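# Two robots move wooden block from tote onto stand

## Task

Take the wooden block out of the tote and set it on the top plate of the stand. The stand's post is already locked at the correct height and has to stay locked there at the end; letting it drop quickly can count as failure, even while a robot is holding it. At the end the tote must sit on the work bench with no part hanging past the bench edge. Either robot or both may be used. When finished, every gripper must release and the robots must back away. A robot that topples or is left leaning fails the task.

## Robot and tools

Robots: two identical Hello Robot Stretch 4 units, r1 and r2. Each has an omni-wheel base, a lift carriage on a mast, an arm that telescopes forward, a three-joint wrist (yaw, pitch, roll) and a two-finger gripper. The robot is about 1.6 m tall, and its base rim lies within 0.23 m of the base origin. Cameras per robot: rN_head_camera, rN_head_left_camera, rN_head_right_camera and rN_wrist_camera (N = 1 or 2).

Frames: each robot reports in its own base frame, with origin on the floor under the base centre, x forward, y left and z up. hand_pose is a point between the open fingertips, given in that frame; its printed value may be a little off. The odometry frame is the base frame as it was when the scene began, and base_odometry counts wheel turns only, so slip counts as motion. Heading runs -3.142 to 3.142, positive to the left. Neither robot knows where the other one is; only the images, lidar_m and wrist_depth_mm show that.

execute_actions(actions, cameras): actions is a list holding one action or nothing. An empty list just returns the state and pictures. The action is an object keyed by "r1" and/or "r2". Per robot you may give:
- base: exactly one relative move from where the base last reported itself. translate_m drives straight, forward positive, -2 to 2 m. strafe_m slides sideways, left positive, -2 to 2 m. rotate_rad turns in place, counter-clockwise positive, -3.2 to 3.2 rad.
- joints: absolute joint targets by name, not offsets. lift_m 0 to 1.2 m; arm_m 0 to 0.55 m (extension); wrist_yaw_rad -1.134 to 4.276 (0 points ahead, positive to the left, 3.14 is stowed; above 3.4 the arm may block it); wrist_pitch_rad -1.117 to 4.259 (0 level, 1.57 points down); wrist_roll_rad -1.117 to 4.259 (0 puts the fingers level; positive turns clockwise seen from behind); gripper_m -0.038 to 0.141 m, the fingertip gap (values under 0 press the fingers together).
- pace: "slow", "default", "fast" or "max". Base speed is 0.1/0.3/0.4/0.6 m/s and 1/2/3/4 rad/s, and it is capped lower when the lift is raised above 0.2.
- contact_limits: {"arm_m": x}, x from 0 (gentlest) to 0.75 (firmest), 0.5 if left out.
- end_of_arm: "enable_torque", sent alone, to revive wrist or gripper motors that shut off.
cameras is a list of camera names, or "all"; null or left out gives all, and [] gives none. All motions in the action start together. A single action can run 15 s at most. Joint targets out of range are clipped and reported as such. Unknown keys or other bad values make the whole call be rejected. A robot or joint left out of a call may still be driving toward an earlier target.

wait(seconds 0 to 10): commands nothing and returns the state. zoom_image(camera, region [x0,y0,x1,y1] in pixels, at most 504x504): shows a closer view of that camera's latest image. read_manual: licence text only. finished_scene(scene): ends the scene and cannot be undone, so the goal must already hold and keep holding.

Result lines: base_status and joint_status describe how each commanded motion ended. "done" means it reached the target; for the base it only means the wheels turned the commanded amount. "off_target" means it stopped short and may still be pushing. "contact_stop_at_<key>" means it was blocked, the part is now slack, a slack lift may sink under load, and slack wheels may roll. "limit_stop_at_tilt" means the lean is over 6 degrees and the lift, arm and wheels go limp. "limit_stop_at_own_body" means a self-collision was avoided. "torque_fault" means a wrist or gripper motor shut off, and it needs enable_torque. on_its_own covers anything not commanded; there, "held at" is the target, not the position. lidar_m gives 12 distances in 30-degree sectors: the first straight ahead, then counter-clockwise (4th left, 7th behind, 10th right). "-" means nothing seen or closer than 0.25 m. wrist_depth_mm is a 7x7 grid of depths in mm. If turned_by_wheels and turned_by_imu differ by more than about 0.1 rad, there was a collision or slip. base_tilt is in degrees, with forward and right positive. motor_effort is a percentage with the peak in brackets; wheel values are positive for a right turn. Wrist-pitch effort moves away from 0 when carrying a load. Finger gap and "done" do not confirm a grasp, but a firm squeeze shows in gripper effort.

Grasping: command a gap smaller than the object's width. Squeezing harder draws the object toward the wrist. If the fingertips catch on a surface, raise the lift. To unfold at the start, send lift_m 0.4 with wrist_yaw_rad 0.

Things to avoid: robots touching each other, since a hard press ends the run and even a few mm of driving after contact is hard. Two robots can differ by about 3 cm per metre travelled, which is risky when they carry something together. Do not turn or drive with more than 1 kg held while arm_m is over 0.2, and take care with strong pushes or pulls with the gripper high. A level gripper holding over about 2 kg faults the wrist. Tilting the gripper up while rolled risks self-collision. Avoid drops, slams, hard hits, lowering the stand post quickly and letting the tote go past the bench edge. A loose object may now and then be nudged by an outside push. Shorter robot motion time is better.

Each tool is called after "Call:" by a JSON object that holds its "method" and its "body", one argument or row to a line.

## Session

Call:
{"method": "execute_actions", "body": {
  "actions": []
}}

Scene clock: 0.00 s.
r1.base_odometry: x=+0.000 y=+0.000 heading=+0.000 (m, m, rad; r1's odometry frame)
r1.turned_by_wheels: +0.000 (rad since the last result)
r1.turned_by_imu: +0.000 (rad since the last result)
r1.base_tilt: forward=+0.0 right=+0.2 (deg)
r1.lidar_m: 5.76 1.32 0.75 0.65 0.63 0.79 1.36 2.97 3.46 1.96 1.51 1.59
r1.base_status: not commanded
r1.joint_positions: lift_m=+0.172 arm_m=+0.002 wrist_yaw_rad=+3.163 wrist_pitch_rad=+0.004 wrist_roll_rad=-0.011 gripper_m=+0.057
r1.joint_status: not commanded
r1.motor_effort: lift_m=+18 arm_m=-1 wrist_yaw_rad=+0 wrist_pitch_rad=-7 wrist_roll_rad=-2 gripper_m=-3 wheel_0=+0 wheel_1=+0 wheel_2=+0 (%)
r1.hand_pose: x=-0.1173 y=+0.0813 z=+0.3493 quat_wxyz=(-0.011, -0.002, -0.006, +1.000) (m; r1's base frame)
r1.wrist_depth_mm: - 142 217 - 1464 946 699 / - 110 140 - 1430 917 699 / - 112 139 - 1397 931 683 / 140 131 159 - 1397 904 691 / 206 - - - 1366 904 676 / 224 1464 198 1537 218 878 668 / 228 866 931 154 878 831 668
r2.base_odometry: x=+0.000 y=+0.000 heading=+0.000 (m, m, rad; r2's odometry frame)
r2.turned_by_wheels: +0.000 (rad since the last result)
r2.turned_by_imu: +0.000 (rad since the last result)
r2.base_tilt: forward=-1.2 right=+0.2 (deg)
r2.lidar_m: 1.34 3.18 3.39 3.95 1.42 1.21 1.75 2.82 1.20 0.88 0.86 0.94
r2.base_status: not commanded
r2.joint_positions: lift_m=+0.190 arm_m=+0.000 wrist_yaw_rad=+3.245 wrist_pitch_rad=-0.001 wrist_roll_rad=-0.019 gripper_m=+0.057
r2.joint_status: not commanded
r2.motor_effort: lift_m=+20 arm_m=+0 wrist_yaw_rad=+1 wrist_pitch_rad=-7 wrist_roll_rad=+0 gripper_m=-2 wheel_0=+0 wheel_1=+0 wheel_2=+1 (%)
r2.hand_pose: x=-0.1253 y=+0.0572 z=+0.3688 quat_wxyz=(-0.052, +0.001, -0.010, +0.999) (m; r2's base frame)
r2.wrist_depth_mm: - - 132 - - - - / - - 131 - - - 1138 / - - 132 259 - - - / - 138 136 - - - - / 190 1708 - - 1808 1576 - / 190 1060 200 1182 213 1160 1138 / 189 484 866 - 866 798 820
pictures: r1_head_camera, r1_head_left_camera, r1_head_right_camera, r1_wrist_camera, r2_head_camera, r2_head_left_camera, r2_head_right_camera, r2_wrist_camera
Images, in order (width x height): r1_head_camera 420x560, r1_head_left_camera 420x672, r1_head_right_camera 420x672, r1_wrist_camera 616x392, r2_head_camera 420x560, r2_head_left_camera 420x672, r2_head_right_camera 420x672, r2_wrist_camera 616x392.

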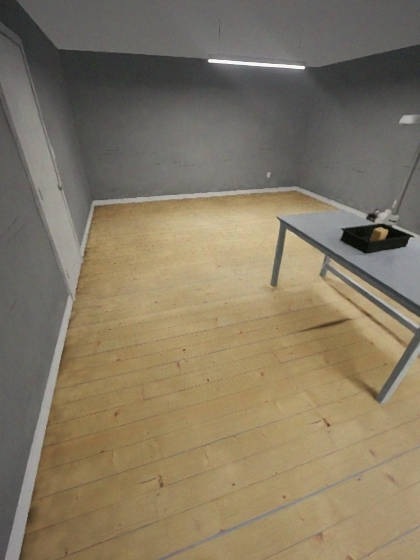

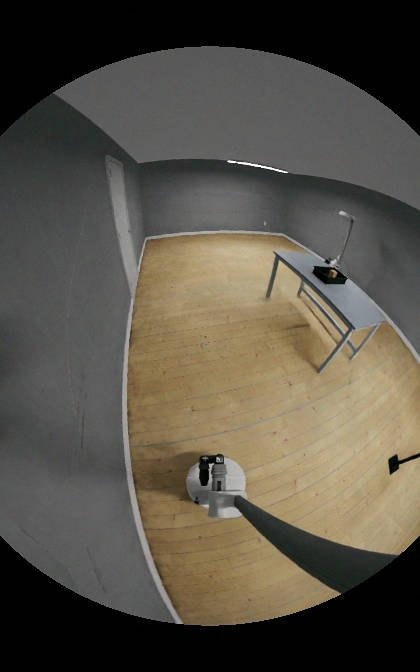

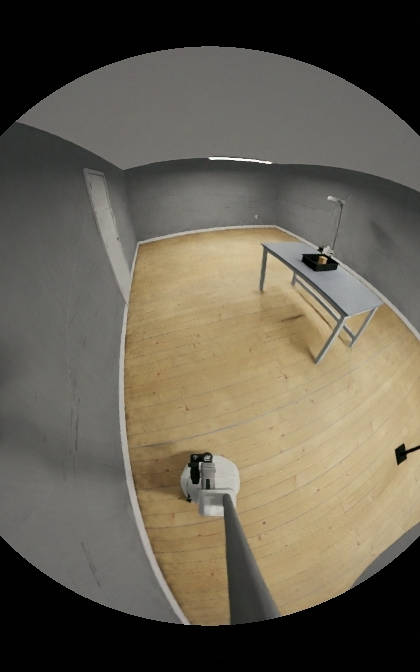

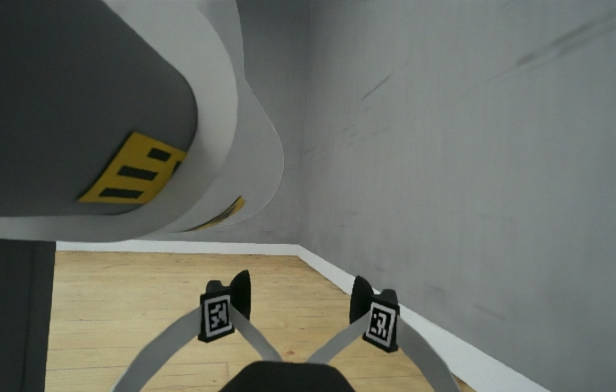

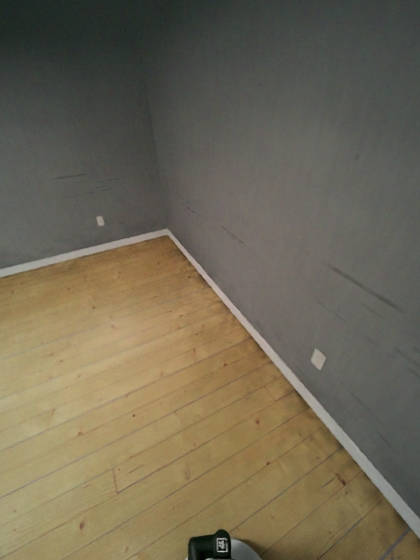

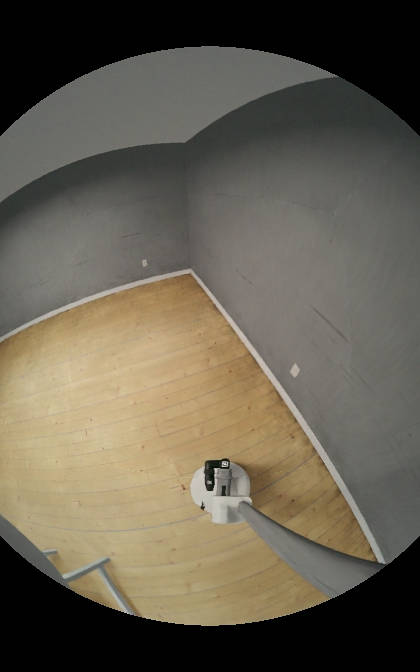

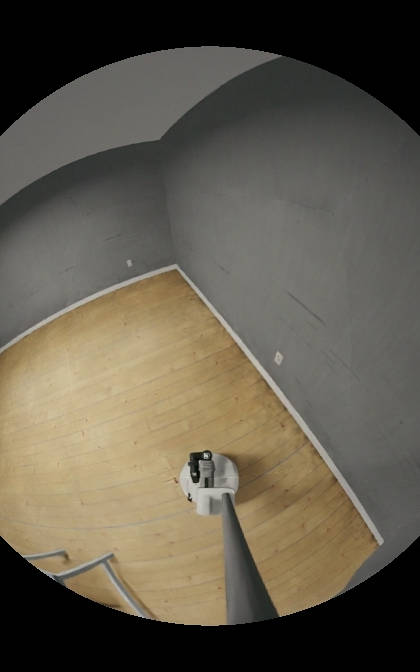

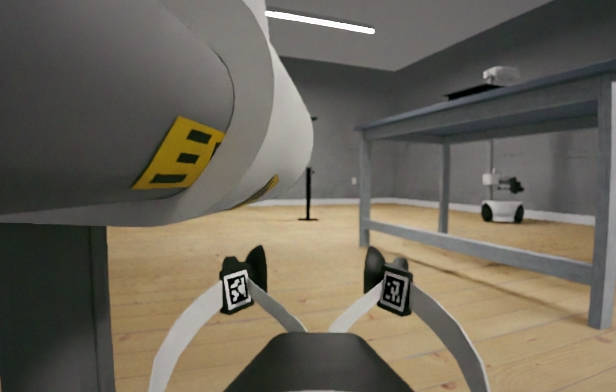

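Call:
{"method": "execute_actions", "body": {
  "actions": [
    {"r1":{"base":{"translate_m":1.54},"joints":{"lift_m":1.05,"wrist_yaw_rad":0,"gripper_m":0.1,"wrist_pitch_rad":0.9},"pace":"fast"}}
  ],
  "cameras": []
}}

Call:
{"method": "execute_actions", "body": {
  "actions": [
    {"r1":{"base":{"rotate_rad":-1.24},"pace":"fast"}}
  ],
  "cameras": ["r1_wrist_camera","r1_head_camera","r1_head_right_camera"]
}}

Scene clock: 19.47 s.
r1.base_odometry: x=+1.540 y=+0.000 heading=+0.000 (m, m, rad; r1's odometry frame)
r1.turned_by_wheels: +0.000 (rad since the last result)
r1.turned_by_imu: -0.007 (rad since the last result)
r1.base_tilt: forward=+0.0 right=+0.1 (deg)
r1.lidar_m: 4.28 2.07 1.24 1.05 1.06 1.22 2.16 4.47 1.12 0.94 0.93 1.11
r1.base_status: done
r1.joint_positions: lift_m=+1.050 arm_m=+0.002 wrist_yaw_rad=+0.000 wrist_pitch_rad=+0.901 wrist_roll_rad=-0.011 gripper_m=+0.100
r1.joint_status: all done
r1.motor_effort: lift_m=+21(23) arm_m=-1(1) wrist_yaw_rad=+1(10) wrist_pitch_rad=-5(40) wrist_roll_rad=-2(8) gripper_m=-1(3) wheel_0=+0(4) wheel_1=+0(7) wheel_2=-1(14) (%)
r1.hand_pose: x=+0.3520 y=-0.0874 z=+1.0017 quat_wxyz=(+0.900, -0.005, +0.436, +0.002) (m; r1's base frame)
r1.wrist_depth_mm: - - - - - - - / - - - - - - - / 1863 1863 1863 1921 1921 1921 1863 / 1618 1576 1618 1661 1661 1661 1708 / 1430 1366 1397 1397 1430 1464 1397 / 1255 1308 216 1281 215 1308 1336 / 1160 1118 1138 151 1118 1182 1229
r2.base_odometry: x=+0.000 y=+0.000 heading=+0.000 (m, m, rad; r2's odometry frame)
r2.turned_by_wheels: +0.000 (rad since the last result)
r2.turned_by_imu: -0.003 (rad since the last result)
r2.base_tilt: forward=-1.2 right=+0.1 (deg)
r2.lidar_m: 1.32 3.15 3.41 4.00 1.44 1.22 1.76 2.80 1.19 0.88 0.84 0.93
r2.base_status: not commanded
r2.joint_positions: lift_m=+0.190 arm_m=+0.000 wrist_yaw_rad=+3.245 wrist_pitch_rad=-0.001 wrist_roll_rad=-0.019 gripper_m=+0.057
r2.joint_status: not commanded
r2.motor_effort: lift_m=+20(20) arm_m=+0(0) wrist_yaw_rad=-1(2) wrist_pitch_rad=-6(6) wrist_roll_rad=-1(0) gripper_m=-4(4) wheel_0=+0(0) wheel_1=+0(0) wheel_2=+0(0) (%)
r2.hand_pose: x=-0.1253 y=+0.0572 z=+0.3688 quat_wxyz=(-0.052, +0.001, -0.010, +0.999) (m; r2's base frame)
r2.wrist_depth_mm: - - 132 - - - - / - - 131 - - - 1160 / - - 132 259 - - - / - 138 137 - - - - / 191 1756 - - 1808 1576 - / 190 1042 200 1160 215 1138 1138 / 190 484 854 - 854 788 831
pictures: none
No camera images: the call's "cameras" was empty. Leave "cameras" out to get every camera's image.

Scene clock: 21.60 s.
r1.base_odometry: x=+1.540 y=+0.000 heading=-1.240 (m, m, rad; r1's odometry frame)
r1.turned_by_wheels: -1.240 (rad since the last result)
r1.turned_by_imu: -1.232 (rad since the last result)
r1.base_tilt: forward=+0.0 right=+0.1 (deg)
r1.lidar_m: 0.93 1.00 4.39 3.29 1.38 1.09 1.04 1.13 1.63 4.46 1.28 0.96
r1.base_status: done
r1.joint_positions: lift_m=+1.050 arm_m=+0.002 wrist_yaw_rad=+0.000 wrist_pitch_rad=+0.901 wrist_roll_rad=-0.011 gripper_m=+0.100
r1.joint_status: not commanded
r1.motor_effort: lift_m=+21(21) arm_m=-2(2) wrist_yaw_rad=+2(1) wrist_pitch_rad=-5(5) wrist_roll_rad=-1(1) gripper_m=-1(2) wheel_0=-1(4) wheel_1=+0(5) wheel_2=+1(4) (%)
r1.hand_pose: x=+0.3520 y=-0.0874 z=+1.0018 quat_wxyz=(+0.900, -0.005, +0.436, +0.002) (m; r1's base frame)
r1.wrist_depth_mm: - 946 976 917 917 1008 1008 / 1983 904 866 820 854 831 842 / 1808 1863 1863 1808 1808 1863 1808 / 1661 1576 1618 1618 1708 1661 1618 / 1397 1430 1430 1430 1430 1430 1397 / 1255 1281 216 1308 215 1336 1308 / 1160 1138 1160 151 1138 1138 1160
r2.base_odometry: x=+0.000 y=+0.000 heading=+0.000 (m, m, rad; r2's odometry frame)
r2.turned_by_wheels: +0.000 (rad since the last result)
r2.turned_by_imu: -0.001 (rad since the last result)
r2.base_tilt: forward=-1.1 right=+0.1 (deg)
r2.lidar_m: 1.35 3.18 3.38 3.97 1.42 1.22 1.77 2.81 1.19 0.89 0.85 0.94
r2.base_status: not commanded
r2.joint_positions: lift_m=+0.190 arm_m=+0.000 wrist_yaw_rad=+3.245 wrist_pitch_rad=-0.001 wrist_roll_rad=-0.019 gripper_m=+0.057
r2.joint_status: not commanded
r2.motor_effort: lift_m=+20(20) arm_m=+0(0) wrist_yaw_rad=-1(0) wrist_pitch_rad=-7(7) wrist_roll_rad=+2(1) gripper_m=-4(3) wheel_0=+0(0) wheel_1=+0(0) wheel_2=+0(0) (%)
r2.hand_pose: x=-0.1253 y=+0.0572 z=+0.3688 quat_wxyz=(-0.052, +0.001, -0.010, +0.999) (m; r2's base frame)
r2.wrist_depth_mm: - - 132 - - - - / - - 131 - - - 1160 / - - 132 259 - - - / - 138 137 - - - - / 191 1756 - - 1863 1537 - / 191 1042 200 1182 214 1160 1138 / 190 492 866 - 854 788 831
pictures: r1_head_camera, r1_head_right_camera, r1_wrist_camera
Images, in order (width x height): r1_head_camera 420x560, r1_head_right_camera 420x672, r1_wrist_camera 616x392.

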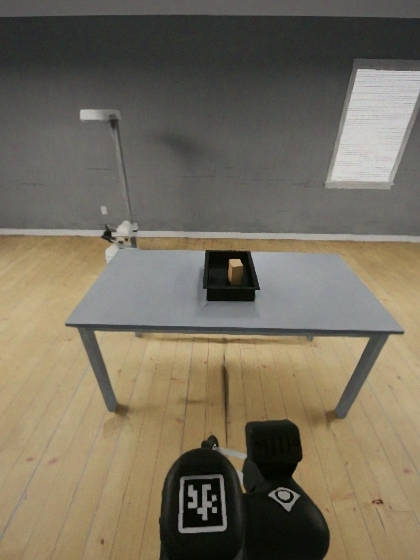

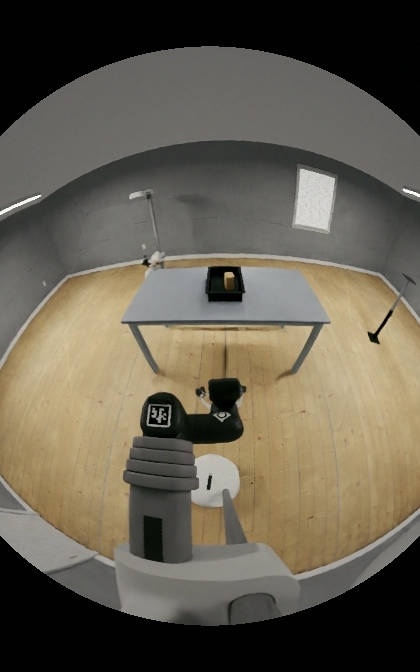

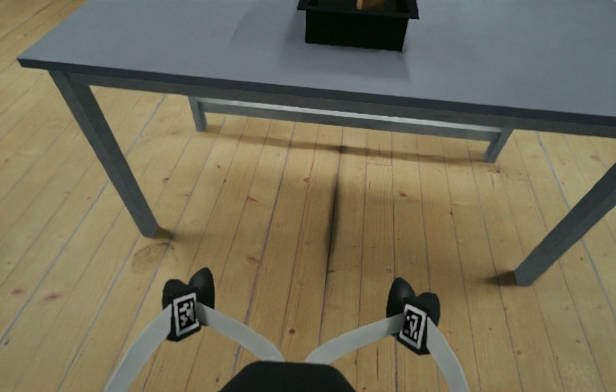

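Call:
{"method": "execute_actions", "body": {
  "actions": [
    {"r1":{"base":{"translate_m":0.49},"pace":"fast"}}
  ],
  "cameras": []
}}

Call:
{"method": "execute_actions", "body": {
  "actions": [
    {"r1":{"base":{"strafe_m":-0.085},"joints":{"arm_m":0.4,"lift_m":1.0},"pace":"fast"}}
  ],
  "cameras": ["r1_wrist_camera","r1_head_camera"]
}}

Scene clock: 30.33 s.
r1.base_odometry: x=+1.699 y=-0.463 heading=-1.240 (m, m, rad; r1's odometry frame)
r1.turned_by_wheels: +0.000 (rad since the last result)
r1.turned_by_imu: -0.003 (rad since the last result)
r1.base_tilt: forward=+0.0 right=+0.1 (deg)
r1.lidar_m: 0.44 0.48 0.73 4.25 2.06 1.57 1.53 1.64 2.37 4.49 0.63 0.47
r1.base_status: done
r1.joint_positions: lift_m=+1.050 arm_m=+0.002 wrist_yaw_rad=+0.000 wrist_pitch_rad=+0.901 wrist_roll_rad=-0.011 gripper_m=+0.100
r1.joint_status: not commanded
r1.motor_effort: lift_m=+21(21) arm_m=-2(2) wrist_yaw_rad=+2(2) wrist_pitch_rad=-4(5) wrist_roll_rad=-1(1) gripper_m=+0(2) wheel_0=-1(8) wheel_1=+1(5) wheel_2=+0(10) (%)
r1.hand_pose: x=+0.3520 y=-0.0874 z=+1.0018 quat_wxyz=(+0.900, -0.005, +0.436, +0.002) (m; r1's base frame)
r1.wrist_depth_mm: - 976 976 960 - - - / 778 798 798 778 640 820 831 / 661 676 683 661 668 707 699 / 580 585 591 580 569 603 609 / 521 525 530 525 535 535 544 / 976 1229 216 496 215 484 484 / 1118 1118 1160 151 1138 1160 1138
r2.base_odometry: x=+0.000 y=+0.000 heading=+0.000 (m, m, rad; r2's odometry frame)
r2.turned_by_wheels: +0.000 (rad since the last result)
r2.turned_by_imu: -0.002 (rad since the last result)
r2.base_tilt: forward=-1.2 right=+0.1 (deg)
r2.lidar_m: 1.33 3.18 3.37 3.96 1.44 1.21 1.74 2.83 1.18 0.91 0.85 0.92
r2.base_status: not commanded
r2.joint_positions: lift_m=+0.190 arm_m=+0.000 wrist_yaw_rad=+3.245 wrist_pitch_rad=-0.001 wrist_roll_rad=-0.019 gripper_m=+0.057
r2.joint_status: not commanded
r2.motor_effort: lift_m=+20(20) arm_m=+0(0) wrist_yaw_rad=+1(1) wrist_pitch_rad=-7(7) wrist_roll_rad=+1(1) gripper_m=-5(3) wheel_0=+0(0) wheel_1=+0(0) wheel_2=+0(0) (%)
r2.hand_pose: x=-0.1253 y=+0.0572 z=+0.3688 quat_wxyz=(-0.052, +0.001, -0.010, +0.999) (m; r2's base frame)
r2.wrist_depth_mm: - - 132 - - - - / - - 131 - - - 1160 / - - 132 258 - - - / - 138 136 - - - - / 191 1756 - - 1863 1618 1863 / 191 1042 200 1160 215 1138 1138 / 190 484 854 - 854 788 831
pictures: none
No camera images: the call's "cameras" was empty. Leave "cameras" out to get every camera's image.

Scene clock: 32.23 s.
r1.base_odometry: x=+1.619 y=-0.491 heading=-1.240 (m, m, rad; r1's odometry frame)
r1.turned_by_wheels: +0.000 (rad since the last result)
r1.turned_by_imu: -0.001 (rad since the last result)
r1.base_tilt: forward=+0.0 right=+0.1 (deg)
r1.lidar_m: 0.44 0.49 0.70 4.33 2.03 1.58 1.54 1.66 2.36 4.41 0.60 0.46
r1.base_status: done
r1.joint_positions: lift_m=+1.000 arm_m=+0.399 wrist_yaw_rad=+0.000 wrist_pitch_rad=+0.901 wrist_roll_rad=-0.011 gripper_m=+0.100
r1.joint_status: all done
r1.motor_effort: lift_m=+15(19) arm_m=+4(5) wrist_yaw_rad=+1(2) wrist_pitch_rad=-5(5) wrist_roll_rad=-3(3) gripper_m=-1(1) wheel_0=+0(7) wheel_1=+0(9) wheel_2=-1(4) (%)
r1.hand_pose: x=+0.7492 y=-0.0874 z=+0.9523 quat_wxyz=(+0.900, -0.005, +0.435, +0.003) (m; r1's base frame)
r1.wrist_depth_mm: - 1921 - - - - - / 691 1808 - - - - - / 591 591 530 500 500 621 627 / 512 525 492 525 504 539 544 / 455 466 445 342 382 473 477 / 410 399 217 349 215 427 427 / 375 322 377 152 366 379 387
r2.base_odometry: x=+0.000 y=+0.000 heading=+0.000 (m, m, rad; r2's odometry frame)
r2.turned_by_wheels: +0.000 (rad since the last result)
r2.turned_by_imu: -0.001 (rad since the last result)
r2.base_tilt: forward=-1.1 right=+0.2 (deg)
r2.lidar_m: 1.36 3.17 3.39 3.98 1.42 1.21 1.74 2.82 1.19 0.90 0.85 0.93
r2.base_status: not commanded
r2.joint_positions: lift_m=+0.190 arm_m=+0.000 wrist_yaw_rad=+3.245 wrist_pitch_rad=-0.001 wrist_roll_rad=-0.019 gripper_m=+0.057
r2.joint_status: not commanded
r2.motor_effort: lift_m=+20(20) arm_m=+0(0) wrist_yaw_rad=-1(0) wrist_pitch_rad=-6(7) wrist_roll_rad=+1(0) gripper_m=-2(2) wheel_0=+0(0) wheel_1=+0(0) wheel_2=+1(0) (%)
r2.hand_pose: x=-0.1253 y=+0.0572 z=+0.3688 quat_wxyz=(-0.052, +0.001, -0.010, +0.999) (m; r2's base frame)
r2.wrist_depth_mm: - - 132 - - - - / - - 131 - - 1756 1138 / - - 132 260 - - - / - 138 137 - - - - / 190 1756 - - 1808 1576 1863 / 190 1078 199 1160 214 1160 1118 / 190 484 842 - 878 809 831
pictures: r1_head_camera, r1_wrist_camera
Images, in order (width x height): r1_head_camera 420x560, r1_wrist_camera 616x392.

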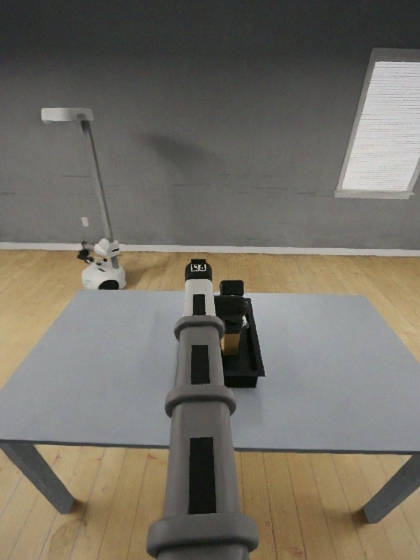

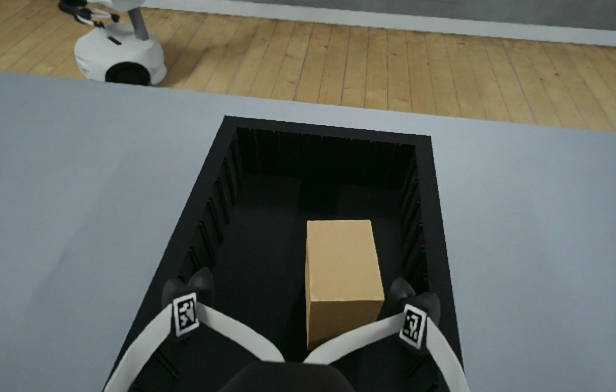

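Call:
{"method": "execute_actions", "body": {
  "actions": [
    {"r1":{"base":{"strafe_m":-0.037},"joints":{"arm_m":0.445,"lift_m":0.95,"gripper_m":0.09}}}
  ],
  "cameras": ["r1_wrist_camera"]
}}

Scene clock: 38.47 s.
r1.base_odometry: x=+1.584 y=-0.503 heading=-1.240 (m, m, rad; r1's odometry frame)
r1.turned_by_wheels: +0.000 (rad since the last result)
r1.turned_by_imu: -0.001 (rad since the last result)
r1.base_tilt: forward=+0.0 right=+0.1 (deg)
r1.lidar_m: 0.43 0.49 0.71 4.39 2.05 1.61 1.55 1.63 2.37 4.38 0.59 0.48
r1.base_status: done
r1.joint_positions: lift_m=+0.950 arm_m=+0.444 wrist_yaw_rad=+0.000 wrist_pitch_rad=+0.901 wrist_roll_rad=-0.011 gripper_m=+0.090
r1.joint_status: all done
r1.motor_effort: lift_m=+14(14) arm_m=+5(2) wrist_yaw_rad=-2(1) wrist_pitch_rad=-5(4) wrist_roll_rad=-1(2) gripper_m=-1(3) wheel_0=-1(6) wheel_1=+2(8) wheel_2=-1(2) (%)
r1.hand_pose: x=+0.7941 y=-0.0874 z=+0.9023 quat_wxyz=(+0.900, -0.005, +0.436, +0.002) (m; r1's base frame)
r1.wrist_depth_mm: - - - - - - - / 603 603 1921 - 1983 - - / 517 517 436 430 433 539 544 / 452 379 445 459 436 469 477 / 402 327 399 266 392 413 415 / 353 317 213 239 216 370 373 / 256 304 327 150 278 334 340
r2.base_odometry: x=+0.000 y=+0.000 heading=+0.000 (m, m, rad; r2's odometry frame)
r2.turned_by_wheels: +0.000 (rad since the last result)
r2.turned_by_imu: -0.001 (rad since the last result)
r2.base_tilt: forward=-1.2 right=+0.2 (deg)
r2.lidar_m: 1.36 3.18 3.38 3.99 1.43 1.22 1.75 2.82 1.20 0.89 0.85 0.92
r2.base_status: not commanded
r2.joint_positions: lift_m=+0.190 arm_m=+0.000 wrist_yaw_rad=+3.245 wrist_pitch_rad=-0.001 wrist_roll_rad=-0.019 gripper_m=+0.057
r2.joint_status: not commanded
r2.motor_effort: lift_m=+20(20) arm_m=+0(0) wrist_yaw_rad=+0(1) wrist_pitch_rad=-7(7) wrist_roll_rad=+1(1) gripper_m=-6(3) wheel_0=+0(0) wheel_1=+0(0) wheel_2=+0(0) (%)
r2.hand_pose: x=-0.1253 y=+0.0572 z=+0.3688 quat_wxyz=(-0.052, +0.001, -0.010, +0.999) (m; r2's base frame)
r2.wrist_depth_mm: - - 132 - - - - / - - 131 - - 1756 1138 / - - 132 260 - - - / - 138 137 - - - - / 190 1756 - - 1863 1537 1863 / 190 1042 200 1160 215 1182 1138 / 190 488 854 - 866 798 831
pictures: r1_wrist_camera
Images, in order (width x height): r1_wrist_camera 616x392.

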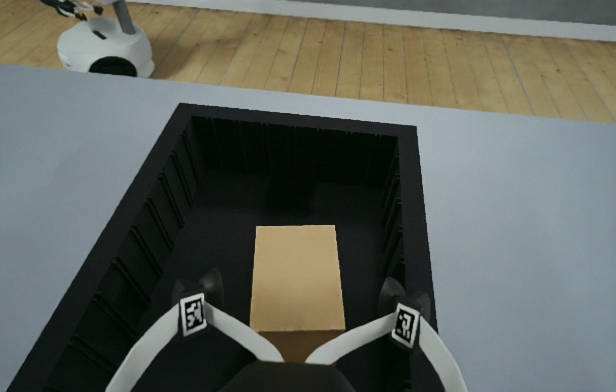

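Call:
{"method": "execute_actions", "body": {
  "actions": [
    {"r1":{"joints":{"lift_m":0.905,"gripper_m":0.08},"pace":"slow"}}
  ],
  "cameras": ["r1_wrist_camera"]
}}

Scene clock: 42.63 s.
r1.base_odometry: x=+1.584 y=-0.503 heading=-1.240 (m, m, rad; r1's odometry frame)
r1.turned_by_wheels: +0.000 (rad since the last result)
r1.turned_by_imu: -0.001 (rad since the last result)
r1.base_tilt: forward=+0.1 right=+0.1 (deg)
r1.lidar_m: 0.42 0.49 0.71 4.38 2.06 1.58 1.54 1.63 2.37 4.37 0.60 0.45
r1.base_status: not commanded
r1.joint_positions: lift_m=+0.905 arm_m=+0.444 wrist_yaw_rad=+0.000 wrist_pitch_rad=+0.901 wrist_roll_rad=-0.011 gripper_m=+0.080
r1.joint_status: all done
r1.motor_effort: lift_m=+14(15) arm_m=+4(4) wrist_yaw_rad=-1(1) wrist_pitch_rad=-5(5) wrist_roll_rad=-2(1) gripper_m=-1(0) wheel_0=-1(1) wheel_1=+2(2) wheel_2=-1(1) (%)
r1.hand_pose: x=+0.7942 y=-0.0874 z=+0.8573 quat_wxyz=(+0.900, -0.005, +0.436, +0.002) (m; r1's base frame)
r1.wrist_depth_mm: - 1863 - - - - - / 521 530 397 389 554 1921 1983 / 449 349 424 421 389 473 473 / 394 314 397 240 368 410 413 / 259 322 351 213 336 359 364 / 231 306 198 202 216 317 324 / 234 274 285 151 254 287 294
r2.base_odometry: x=+0.000 y=+0.000 heading=+0.000 (m, m, rad; r2's odometry frame)
r2.turned_by_wheels: +0.000 (rad since the last result)
r2.turned_by_imu: -0.001 (rad since the last result)
r2.base_tilt: forward=-1.1 right=+0.1 (deg)
r2.lidar_m: 1.33 3.19 3.37 3.94 1.40 1.22 1.75 2.80 1.20 0.90 0.86 0.94
r2.base_status: not commanded
r2.joint_positions: lift_m=+0.190 arm_m=+0.000 wrist_yaw_rad=+3.245 wrist_pitch_rad=-0.001 wrist_roll_rad=-0.019 gripper_m=+0.057
r2.joint_status: not commanded
r2.motor_effort: lift_m=+20(20) arm_m=+0(1) wrist_yaw_rad=-2(0) wrist_pitch_rad=-7(6) wrist_roll_rad=+2(1) gripper_m=-3(4) wheel_0=+0(0) wheel_1=+0(0) wheel_2=+0(0) (%)
r2.hand_pose: x=-0.1253 y=+0.0572 z=+0.3688 quat_wxyz=(-0.052, +0.001, -0.010, +0.999) (m; r2's base frame)
r2.wrist_depth_mm: - - 132 - - - - / - - 131 - - 1756 1182 / - - 132 259 - - - / - 138 137 - - - - / 191 1708 - - 1756 1576 1921 / 191 1042 199 1160 214 1182 1138 / 189 484 866 - 854 788 820
pictures: r1_wrist_camera
Images, in order (width x height): r1_wrist_camera 616x392.

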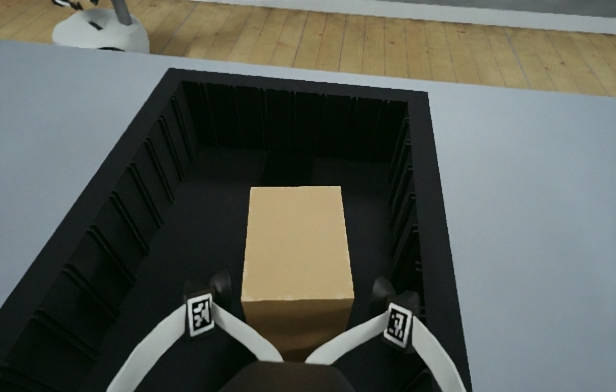

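Call:
{"method": "execute_actions", "body": {
  "actions": [
    {"r1":{"joints":{"lift_m":0.882,"arm_m":0.47},"pace":"slow"}}
  ],
  "cameras": ["r1_wrist_camera"]
}}

Scene clock: 46.20 s.
r1.base_odometry: x=+1.584 y=-0.503 heading=-1.240 (m, m, rad; r1's odometry frame)
r1.turned_by_wheels: +0.000 (rad since the last result)
r1.turned_by_imu: -0.001 (rad since the last result)
r1.base_tilt: forward=+0.1 right=+0.0 (deg)
r1.lidar_m: 0.43 0.48 0.69 4.40 2.06 1.57 1.54 1.62 2.40 4.37 0.63 0.45
r1.base_status: not commanded
r1.joint_positions: lift_m=+0.882 arm_m=+0.469 wrist_yaw_rad=+0.000 wrist_pitch_rad=+0.901 wrist_roll_rad=-0.011 gripper_m=+0.080
r1.joint_status: all done
r1.motor_effort: lift_m=+14(13) arm_m=+5(5) wrist_yaw_rad=+0(1) wrist_pitch_rad=-5(5) wrist_roll_rad=-2(2) gripper_m=-1(2) wheel_0=-1(1) wheel_1=+2(2) wheel_2=-1(1) (%)
r1.hand_pose: x=+0.8191 y=-0.0874 z=+0.8343 quat_wxyz=(+0.900, -0.005, +0.436, +0.002) (m; r1's base frame)
r1.wrist_depth_mm: 1808 1863 - - - - - / 484 462 362 355 349 512 1983 / 413 309 397 389 359 433 439 / 345 309 364 211 349 368 377 / 231 307 317 186 312 327 338 / 224 285 185 171 213 287 301 / 230 258 262 150 257 193 273
r2.base_odometry: x=+0.000 y=+0.000 heading=+0.000 (m, m, rad; r2's odometry frame)
r2.turned_by_wheels: +0.000 (rad since the last result)
r2.turned_by_imu: -0.001 (rad since the last result)
r2.base_tilt: forward=-1.1 right=+0.1 (deg)
r2.lidar_m: 1.35 3.16 3.38 3.96 1.42 1.23 1.77 2.81 1.19 0.88 0.87 0.91
r2.base_status: not commanded
r2.joint_positions: lift_m=+0.190 arm_m=+0.000 wrist_yaw_rad=+3.245 wrist_pitch_rad=-0.001 wrist_roll_rad=-0.019 gripper_m=+0.057
r2.joint_status: not commanded
r2.motor_effort: lift_m=+20(20) arm_m=+0(0) wrist_yaw_rad=+1(1) wrist_pitch_rad=-7(7) wrist_roll_rad=+0(0) gripper_m=-3(5) wheel_0=+0(0) wheel_1=+0(0) wheel_2=+1(0) (%)
r2.hand_pose: x=-0.1253 y=+0.0572 z=+0.3688 quat_wxyz=(-0.052, +0.001, -0.010, +0.999) (m; r2's base frame)
r2.wrist_depth_mm: - - 132 - - - - / - - 131 - - 1756 1138 / - - 132 258 - - - / - 138 136 - - - - / 191 1708 - - 1808 1576 1863 / 191 1042 200 1182 214 1160 1138 / 190 492 866 - 878 788 831
pictures: r1_wrist_camera
Images, in order (width x height): r1_wrist_camera 616x392.

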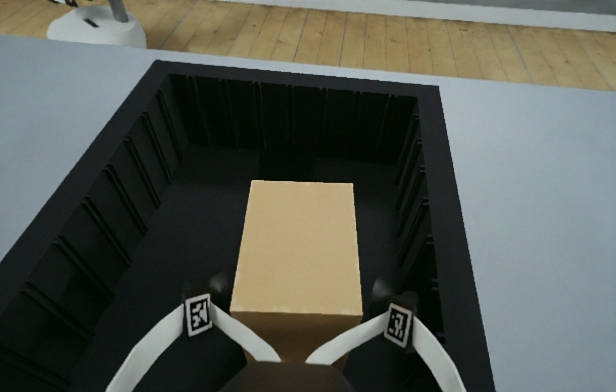

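Similar to scene 1's grip. Close and lift.

Call:
{"method": "execute_actions", "body": {
  "actions": [
    {"r1":{"joints":{"gripper_m":0.01}}}
  ],
  "cameras": []
}}

Call:
{"method": "execute_actions", "body": {
  "actions": [
    {"r1":{"joints":{"lift_m":1.05}}}
  ],
  "cameras": ["r1_wrist_camera","r1_head_right_camera"]
}}

Scene clock: 50.07 s.
r1.base_odometry: x=+1.584 y=-0.503 heading=-1.240 (m, m, rad; r1's odometry frame)
r1.turned_by_wheels: +0.000 (rad since the last result)
r1.turned_by_imu: -0.001 (rad since the last result)
r1.base_tilt: forward=+0.1 right=+0.1 (deg)
r1.lidar_m: 0.43 0.47 0.69 4.38 2.06 1.59 1.54 1.65 2.39 4.36 0.61 0.46
r1.base_status: not commanded
r1.joint_positions: lift_m=+0.882 arm_m=+0.469 wrist_yaw_rad=+0.000 wrist_pitch_rad=+0.903 wrist_roll_rad=-0.011 gripper_m=+0.010
r1.joint_status: all done
r1.motor_effort: lift_m=+15(15) arm_m=+4(5) wrist_yaw_rad=+0(1) wrist_pitch_rad=-9(9) wrist_roll_rad=-1(1) gripper_m=-24(24) wheel_0=-1(1) wheel_1=+2(2) wheel_2=-1(1) (%)
r1.hand_pose: x=+0.8188 y=-0.0874 z=+0.8340 quat_wxyz=(+0.900, -0.005, +0.436, +0.002) (m; r1's base frame)
r1.wrist_depth_mm: 1756 1756 - - - - - / 480 455 364 351 345 512 1921 / 415 309 394 394 359 427 436 / 343 310 362 198 329 370 375 / 230 307 315 173 289 327 334 / 224 282 177 159 190 287 300 / 229 252 254 176 216 186 272
r2.base_odometry: x=+0.000 y=+0.000 heading=+0.000 (m, m, rad; r2's odometry frame)
r2.turned_by_wheels: +0.000 (rad since the last result)
r2.turned_by_imu: -0.001 (rad since the last result)
r2.base_tilt: forward=-1.2 right=+0.2 (deg)
r2.lidar_m: 1.32 3.18 3.38 3.98 1.43 1.19 1.74 2.82 1.16 0.89 0.87 0.93
r2.base_status: not commanded
r2.joint_positions: lift_m=+0.190 arm_m=+0.000 wrist_yaw_rad=+3.245 wrist_pitch_rad=-0.001 wrist_roll_rad=-0.019 gripper_m=+0.057
r2.joint_status: not commanded
r2.motor_effort: lift_m=+20(20) arm_m=+0(0) wrist_yaw_rad=-2(1) wrist_pitch_rad=-6(7) wrist_roll_rad=+1(1) gripper_m=-3(4) wheel_0=+0(0) wheel_1=+0(0) wheel_2=+0(0) (%)
r2.hand_pose: x=-0.1253 y=+0.0572 z=+0.3688 quat_wxyz=(-0.052, +0.001, -0.010, +0.999) (m; r2's base frame)
r2.wrist_depth_mm: - - 132 - - - - / - - 132 - - 1708 1160 / - - 132 260 - - - / - 138 137 - - - - / 191 1708 - - 1808 1576 1863 / 190 1042 200 1182 214 1182 1160 / 189 484 854 - 854 788 820
pictures: none
No camera images: the call's "cameras" was empty. Leave "cameras" out to get every camera's image.

Scene clock: 51.83 s.
r1.base_odometry: x=+1.584 y=-0.503 heading=-1.240 (m, m, rad; r1's odometry frame)
r1.turned_by_wheels: +0.000 (rad since the last result)
r1.turned_by_imu: -0.001 (rad since the last result)
r1.base_tilt: forward=+0.1 right=+0.1 (deg)
r1.lidar_m: 0.42 0.44 0.71 4.39 2.05 1.59 1.55 1.66 2.37 4.36 0.60 0.45
r1.base_status: not commanded
r1.joint_positions: lift_m=+1.050 arm_m=+0.469 wrist_yaw_rad=+0.000 wrist_pitch_rad=+0.903 wrist_roll_rad=-0.011 gripper_m=+0.010
r1.joint_status: all done
r1.motor_effort: lift_m=+23(23) arm_m=+5(4) wrist_yaw_rad=+2(1) wrist_pitch_rad=-10(10) wrist_roll_rad=+0(1) gripper_m=-22(23) wheel_0=-1(1) wheel_1=+2(2) wheel_2=-1(1) (%)
r1.hand_pose: x=+0.8188 y=-0.0874 z=+1.0013 quat_wxyz=(+0.900, -0.005, +0.436, +0.002) (m; r1's base frame)
r1.wrist_depth_mm: - - - - - - - / - 1921 - - - - - / 654 661 668 1863 1808 1921 1921 / 574 585 484 198 597 609 609 / 512 504 473 172 500 530 530 / 462 415 177 160 189 480 477 / 418 325 407 176 338 413 433
r2.base_odometry: x=+0.000 y=+0.000 heading=+0.000 (m, m, rad; r2's odometry frame)
r2.turned_by_wheels: +0.000 (rad since the last result)
r2.turned_by_imu: -0.001 (rad since the last result)
r2.base_tilt: forward=-1.2 right=+0.2 (deg)
r2.lidar_m: 1.32 3.17 3.39 3.97 1.45 1.22 1.74 2.80 1.20 0.89 0.86 0.95
r2.base_status: not commanded
r2.joint_positions: lift_m=+0.190 arm_m=+0.000 wrist_yaw_rad=+3.245 wrist_pitch_rad=-0.001 wrist_roll_rad=-0.019 gripper_m=+0.057
r2.joint_status: not commanded
r2.motor_effort: lift_m=+20(20) arm_m=+0(0) wrist_yaw_rad=-1(1) wrist_pitch_rad=-7(7) wrist_roll_rad=+0(0) gripper_m=-4(3) wheel_0=+0(0) wheel_1=+0(0) wheel_2=+1(0) (%)
r2.hand_pose: x=-0.1253 y=+0.0572 z=+0.3688 quat_wxyz=(-0.052, +0.001, -0.010, +0.999) (m; r2's base frame)
r2.wrist_depth_mm: - - 132 - - - - / - - 131 - - 1708 1138 / - - 132 260 - - - / - 138 137 - - - - / 191 1756 - - 1808 1618 1808 / 191 1060 199 1182 215 1182 1138 / 190 484 854 - 878 788 842
pictures: r1_head_right_camera, r1_wrist_camera
Images, in order (width x height): r1_head_right_camera 420x672, r1_wrist_camera 616x392.

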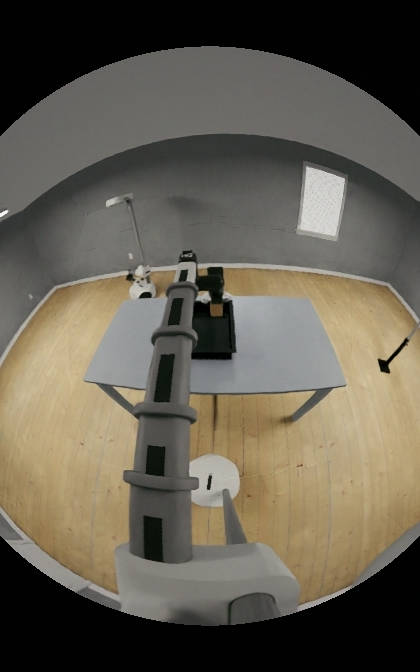

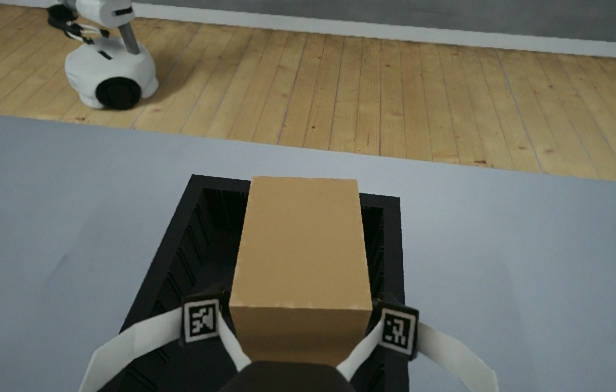

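Call:
{"method": "execute_actions", "body": {
  "actions": [
    {"r1":{"base":{"strafe_m":-1.5},"joints":{"lift_m":1.18,"arm_m":0.05}}}
  ],
  "cameras": ["r1_head_camera","r1_head_right_camera","r1_wrist_camera"]
}}

Scene clock: 60.80 s.
r1.base_odometry: x=+0.165 y=-0.990 heading=-1.240 (m, m, rad; r1's odometry frame)
r1.turned_by_wheels: +0.000 (rad since the last result)
r1.turned_by_imu: -0.008 (rad since the last result)
r1.base_tilt: forward=+0.0 right=+0.2 (deg)
r1.lidar_m: 0.41 1.00 0.82 1.91 2.19 1.69 1.65 1.75 2.50 2.88 1.06 1.02
r1.base_status: done
r1.joint_positions: lift_m=+1.180 arm_m=+0.051 wrist_yaw_rad=+0.000 wrist_pitch_rad=+0.903 wrist_roll_rad=-0.011 gripper_m=+0.010
r1.joint_status: all done
r1.motor_effort: lift_m=+22(24) arm_m=-4(4) wrist_yaw_rad=+0(1) wrist_pitch_rad=-10(11) wrist_roll_rad=-1(1) gripper_m=-24(25) wheel_0=+1(9) wheel_1=+0(9) wheel_2=-1(1) (%)
r1.hand_pose: x=+0.4003 y=-0.0874 z=+1.1313 quat_wxyz=(+0.900, -0.005, +0.436, +0.002) (m; r1's base frame)
r1.wrist_depth_mm: - - - - - - - / - - - - - - - / 1255 1983 - - - - - / 1756 1708 1756 199 1808 1808 1863 / 1537 1576 1537 173 1576 1576 1661 / 1397 1397 177 160 189 1464 1430 / 1281 1205 1255 176 1281 1229 1308
r2.base_odometry: x=+0.000 y=+0.000 heading=+0.000 (m, m, rad; r2's odometry frame)
r2.turned_by_wheels: +0.000 (rad since the last result)
r2.turned_by_imu: -0.003 (rad since the last result)
r2.base_tilt: forward=-1.2 right=+0.1 (deg)
r2.lidar_m: 1.34 3.19 3.36 3.99 1.43 1.19 1.76 2.84 1.19 0.89 0.87 0.94
r2.base_status: not commanded
r2.joint_positions: lift_m=+0.190 arm_m=+0.000 wrist_yaw_rad=+3.245 wrist_pitch_rad=-0.001 wrist_roll_rad=-0.019 gripper_m=+0.057
r2.joint_status: not commanded
r2.motor_effort: lift_m=+20(20) arm_m=-1(0) wrist_yaw_rad=-1(1) wrist_pitch_rad=-7(6) wrist_roll_rad=-1(0) gripper_m=-2(3) wheel_0=+0(0) wheel_1=+0(0) wheel_2=+0(0) (%)
r2.hand_pose: x=-0.1253 y=+0.0572 z=+0.3688 quat_wxyz=(-0.052, +0.001, -0.010, +0.999) (m; r2's base frame)
r2.wrist_depth_mm: - - 132 - - - - / - - 131 - - - 1160 / - - 132 260 - - - / - 138 137 - - - - / 191 1708 - - 1863 1576 - / 190 1060 200 1182 214 1160 1138 / 190 488 842 - 866 798 831
pictures: r1_head_camera, r1_head_right_camera, r1_wrist_camera
Images, in order (width x height): r1_head_camera 420x560, r1_head_right_camera 420x672, r1_wrist_camera 616x392.

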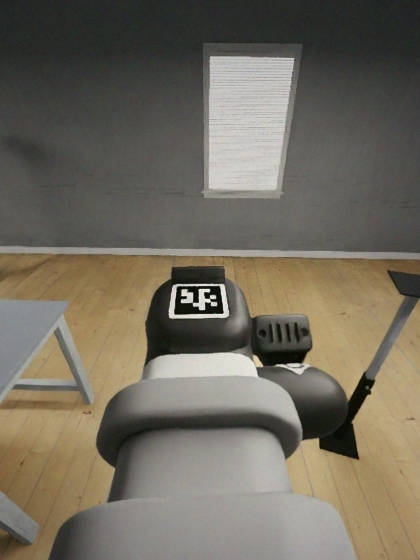

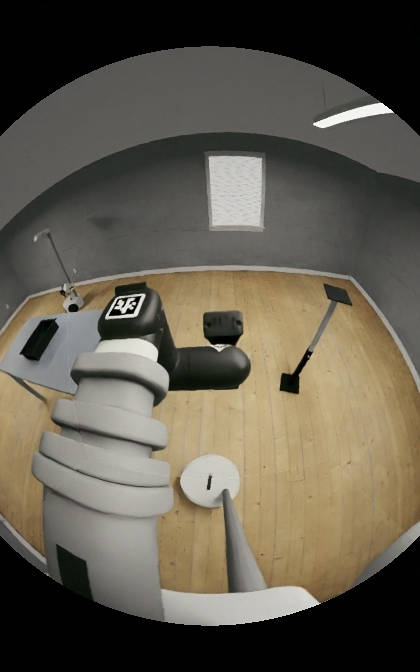

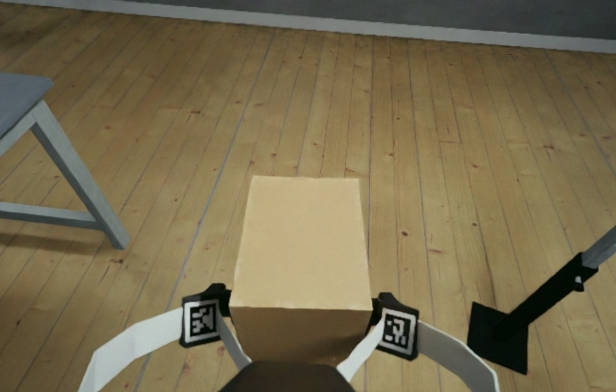

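Call:
{"method": "execute_actions", "body": {
  "actions": [
    {"r1":{"base":{"strafe_m":-0.69},"joints":{"lift_m":1.2,"arm_m":0.0}}}
  ],
  "cameras": ["r1_head_camera","r1_head_right_camera","r1_wrist_camera"]
}}

Scene clock: 69.93 s.
r1.base_odometry: x=-0.488 y=-1.214 heading=-1.240 (m, m, rad; r1's odometry frame)
r1.turned_by_wheels: +0.000 (rad since the last result)
r1.turned_by_imu: -0.005 (rad since the last result)
r1.base_tilt: forward=+0.1 right=+0.0 (deg)
r1.lidar_m: 0.39 3.25 1.46 1.64 2.27 1.75 1.70 1.79 2.22 2.19 2.34 0.42
r1.base_status: done
r1.joint_positions: lift_m=+1.200 arm_m=+0.003 wrist_yaw_rad=+0.000 wrist_pitch_rad=+0.903 wrist_roll_rad=-0.011 gripper_m=+0.010
r1.joint_status: all done
joint sent to its limit — the command would take r1.arm_m past its lower limit, so that joint was sent only as far as its limit.
r1.motor_effort: lift_m=+22(24) arm_m=-5(6) wrist_yaw_rad=+1(1) wrist_pitch_rad=-10(10) wrist_roll_rad=-2(1) gripper_m=-24(22) wheel_0=+0(6) wheel_1=+0(10) wheel_2=-1(2) (%)
r1.hand_pose: x=+0.3521 y=-0.0874 z=+1.1514 quat_wxyz=(+0.900, -0.005, +0.436, +0.002) (m; r1's base frame)
r1.wrist_depth_mm: - - - - - - - / - - - 654 - - - / - - - 1983 - - - / 1808 1756 1756 199 1808 1863 1863 / 1618 1618 1576 173 1661 1618 1618 / 1430 1430 178 159 190 1464 1499 / 1308 1255 1229 177 1281 1255 1366
r2.base_odometry: x=+0.000 y=+0.000 heading=+0.000 (m, m, rad; r2's odometry frame)
r2.turned_by_wheels: +0.000 (rad since the last result)
r2.turned_by_imu: -0.002 (rad since the last result)
r2.base_tilt: forward=-1.1 right=+0.1 (deg)
r2.lidar_m: 1.34 3.19 3.35 4.00 1.40 1.20 1.74 2.79 1.18 0.88 0.85 0.88
r2.base_status: not commanded
r2.joint_positions: lift_m=+0.190 arm_m=+0.000 wrist_yaw_rad=+3.245 wrist_pitch_rad=-0.001 wrist_roll_rad=-0.019 gripper_m=+0.057
r2.joint_status: not commanded
r2.motor_effort: lift_m=+20(20) arm_m=+0(0) wrist_yaw_rad=-1(0) wrist_pitch_rad=-7(7) wrist_roll_rad=+1(0) gripper_m=-4(3) wheel_0=+0(0) wheel_1=+0(0) wheel_2=+0(1) (%)
r2.hand_pose: x=-0.1253 y=+0.0572 z=+0.3688 quat_wxyz=(-0.052, +0.001, -0.010, +0.999) (m; r2's base frame)
r2.wrist_depth_mm: - - 132 - - - - / - - 131 - - - 1138 / - - 132 258 - - - / - 138 137 - - - - / 191 1756 - - 1808 1618 - / 190 1042 199 1182 214 1160 1138 / 190 484 854 - 866 798 831
pictures: r1_head_camera, r1_head_right_camera, r1_wrist_camera
Images, in order (width x height): r1_head_camera 420x560, r1_head_right_camera 420x672, r1_wrist_camera 616x392.

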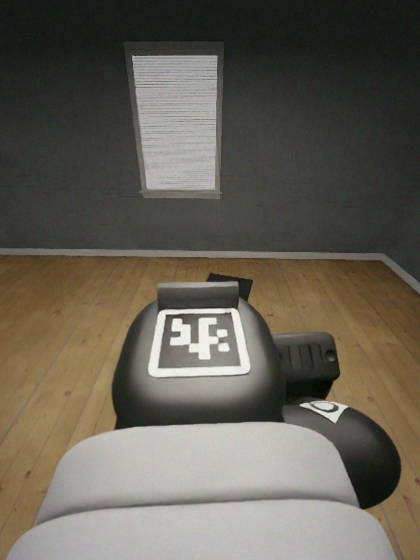

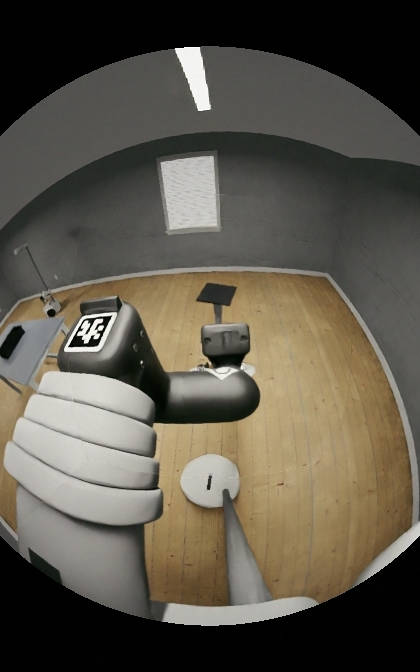

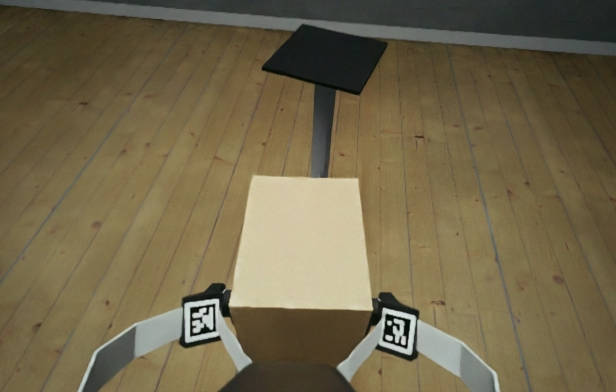

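Call:
{"method": "execute_actions", "body": {
  "actions": [
    {"r1":{"base":{"strafe_m":-0.045},"joints":{"arm_m":0.25},"pace":"slow"}}
  ],
  "cameras": ["r1_head_right_camera","r1_wrist_camera"]
}}

Scene clock: 79.33 s.
r1.base_odometry: x=-0.530 y=-1.229 heading=-1.240 (m, m, rad; r1's odometry frame)
r1.turned_by_wheels: +0.000 (rad since the last result)
r1.turned_by_imu: -0.002 (rad since the last result)
r1.base_tilt: forward=+0.0 right=+0.1 (deg)
r1.lidar_m: 0.76 3.26 1.51 1.60 2.29 1.76 1.69 1.80 2.20 2.12 2.28 3.14
r1.base_status: done
r1.joint_positions: lift_m=+1.200 arm_m=+0.249 wrist_yaw_rad=+0.000 wrist_pitch_rad=+0.903 wrist_roll_rad=-0.011 gripper_m=+0.010
r1.joint_status: all done
r1.motor_effort: lift_m=+22(22) arm_m=+5(4) wrist_yaw_rad=+1(2) wrist_pitch_rad=-10(10) wrist_roll_rad=-2(3) gripper_m=-25(25) wheel_0=+1(4) wheel_1=-2(5) wheel_2=-1(0) (%)
r1.hand_pose: x=+0.5987 y=-0.0874 z=+1.1514 quat_wxyz=(+0.900, -0.005, +0.436, +0.002) (m; r1's base frame)
r1.wrist_depth_mm: - - - - - - - / - - - - - - - / - - 1983 459 - - - / 1708 1808 1708 198 1808 1863 1863 / 1537 1576 1618 173 1618 1661 1661 / 1430 1397 177 160 190 1464 1499 / 1281 1229 1255 176 1281 1255 1336
r2.base_odometry: x=+0.000 y=+0.000 heading=+0.000 (m, m, rad; r2's odometry frame)
r2.turned_by_wheels: +0.000 (rad since the last result)
r2.turned_by_imu: -0.002 (rad since the last result)
r2.base_tilt: forward=-1.2 right=+0.1 (deg)
r2.lidar_m: 1.35 3.18 3.35 4.00 1.44 1.22 1.76 2.83 1.19 0.91 0.86 0.93
r2.base_status: not commanded
r2.joint_positions: lift_m=+0.190 arm_m=+0.000 wrist_yaw_rad=+3.245 wrist_pitch_rad=-0.001 wrist_roll_rad=-0.019 gripper_m=+0.057
r2.joint_status: not commanded
r2.motor_effort: lift_m=+20(20) arm_m=+0(0) wrist_yaw_rad=-1(1) wrist_pitch_rad=-7(7) wrist_roll_rad=+0(1) gripper_m=-4(3) wheel_0=+0(0) wheel_1=+0(0) wheel_2=+0(0) (%)
r2.hand_pose: x=-0.1253 y=+0.0572 z=+0.3688 quat_wxyz=(-0.052, +0.001, -0.010, +0.999) (m; r2's base frame)
r2.wrist_depth_mm: - - 132 - - - - / - - 131 - - - 1160 / - - 132 258 - - - / - 138 137 - - - - / 191 1756 - - 1756 1576 - / 190 1060 200 1182 214 1160 1138 / 190 488 854 - 878 788 831
pictures: r1_head_right_camera, r1_wrist_camera
Images, in order (width x height): r1_head_right_camera 420x672, r1_wrist_camera 616x392.

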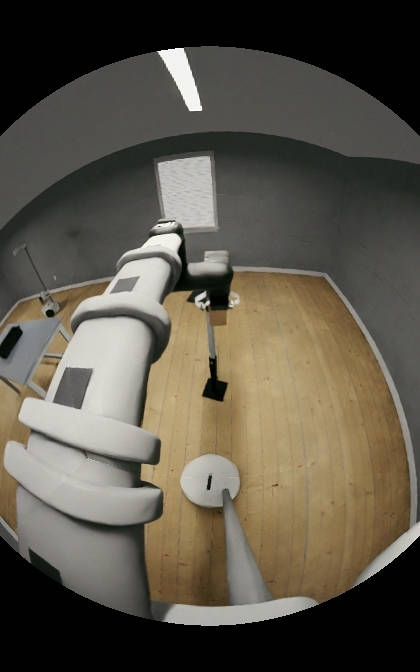

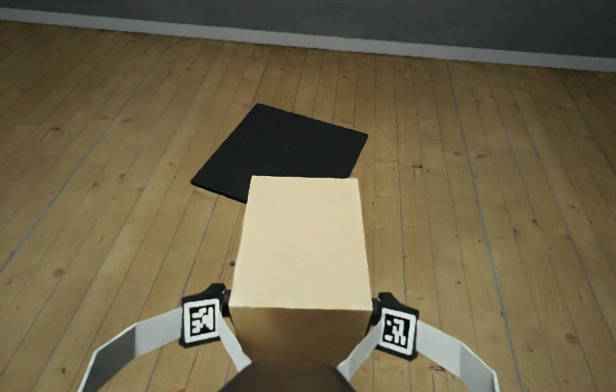

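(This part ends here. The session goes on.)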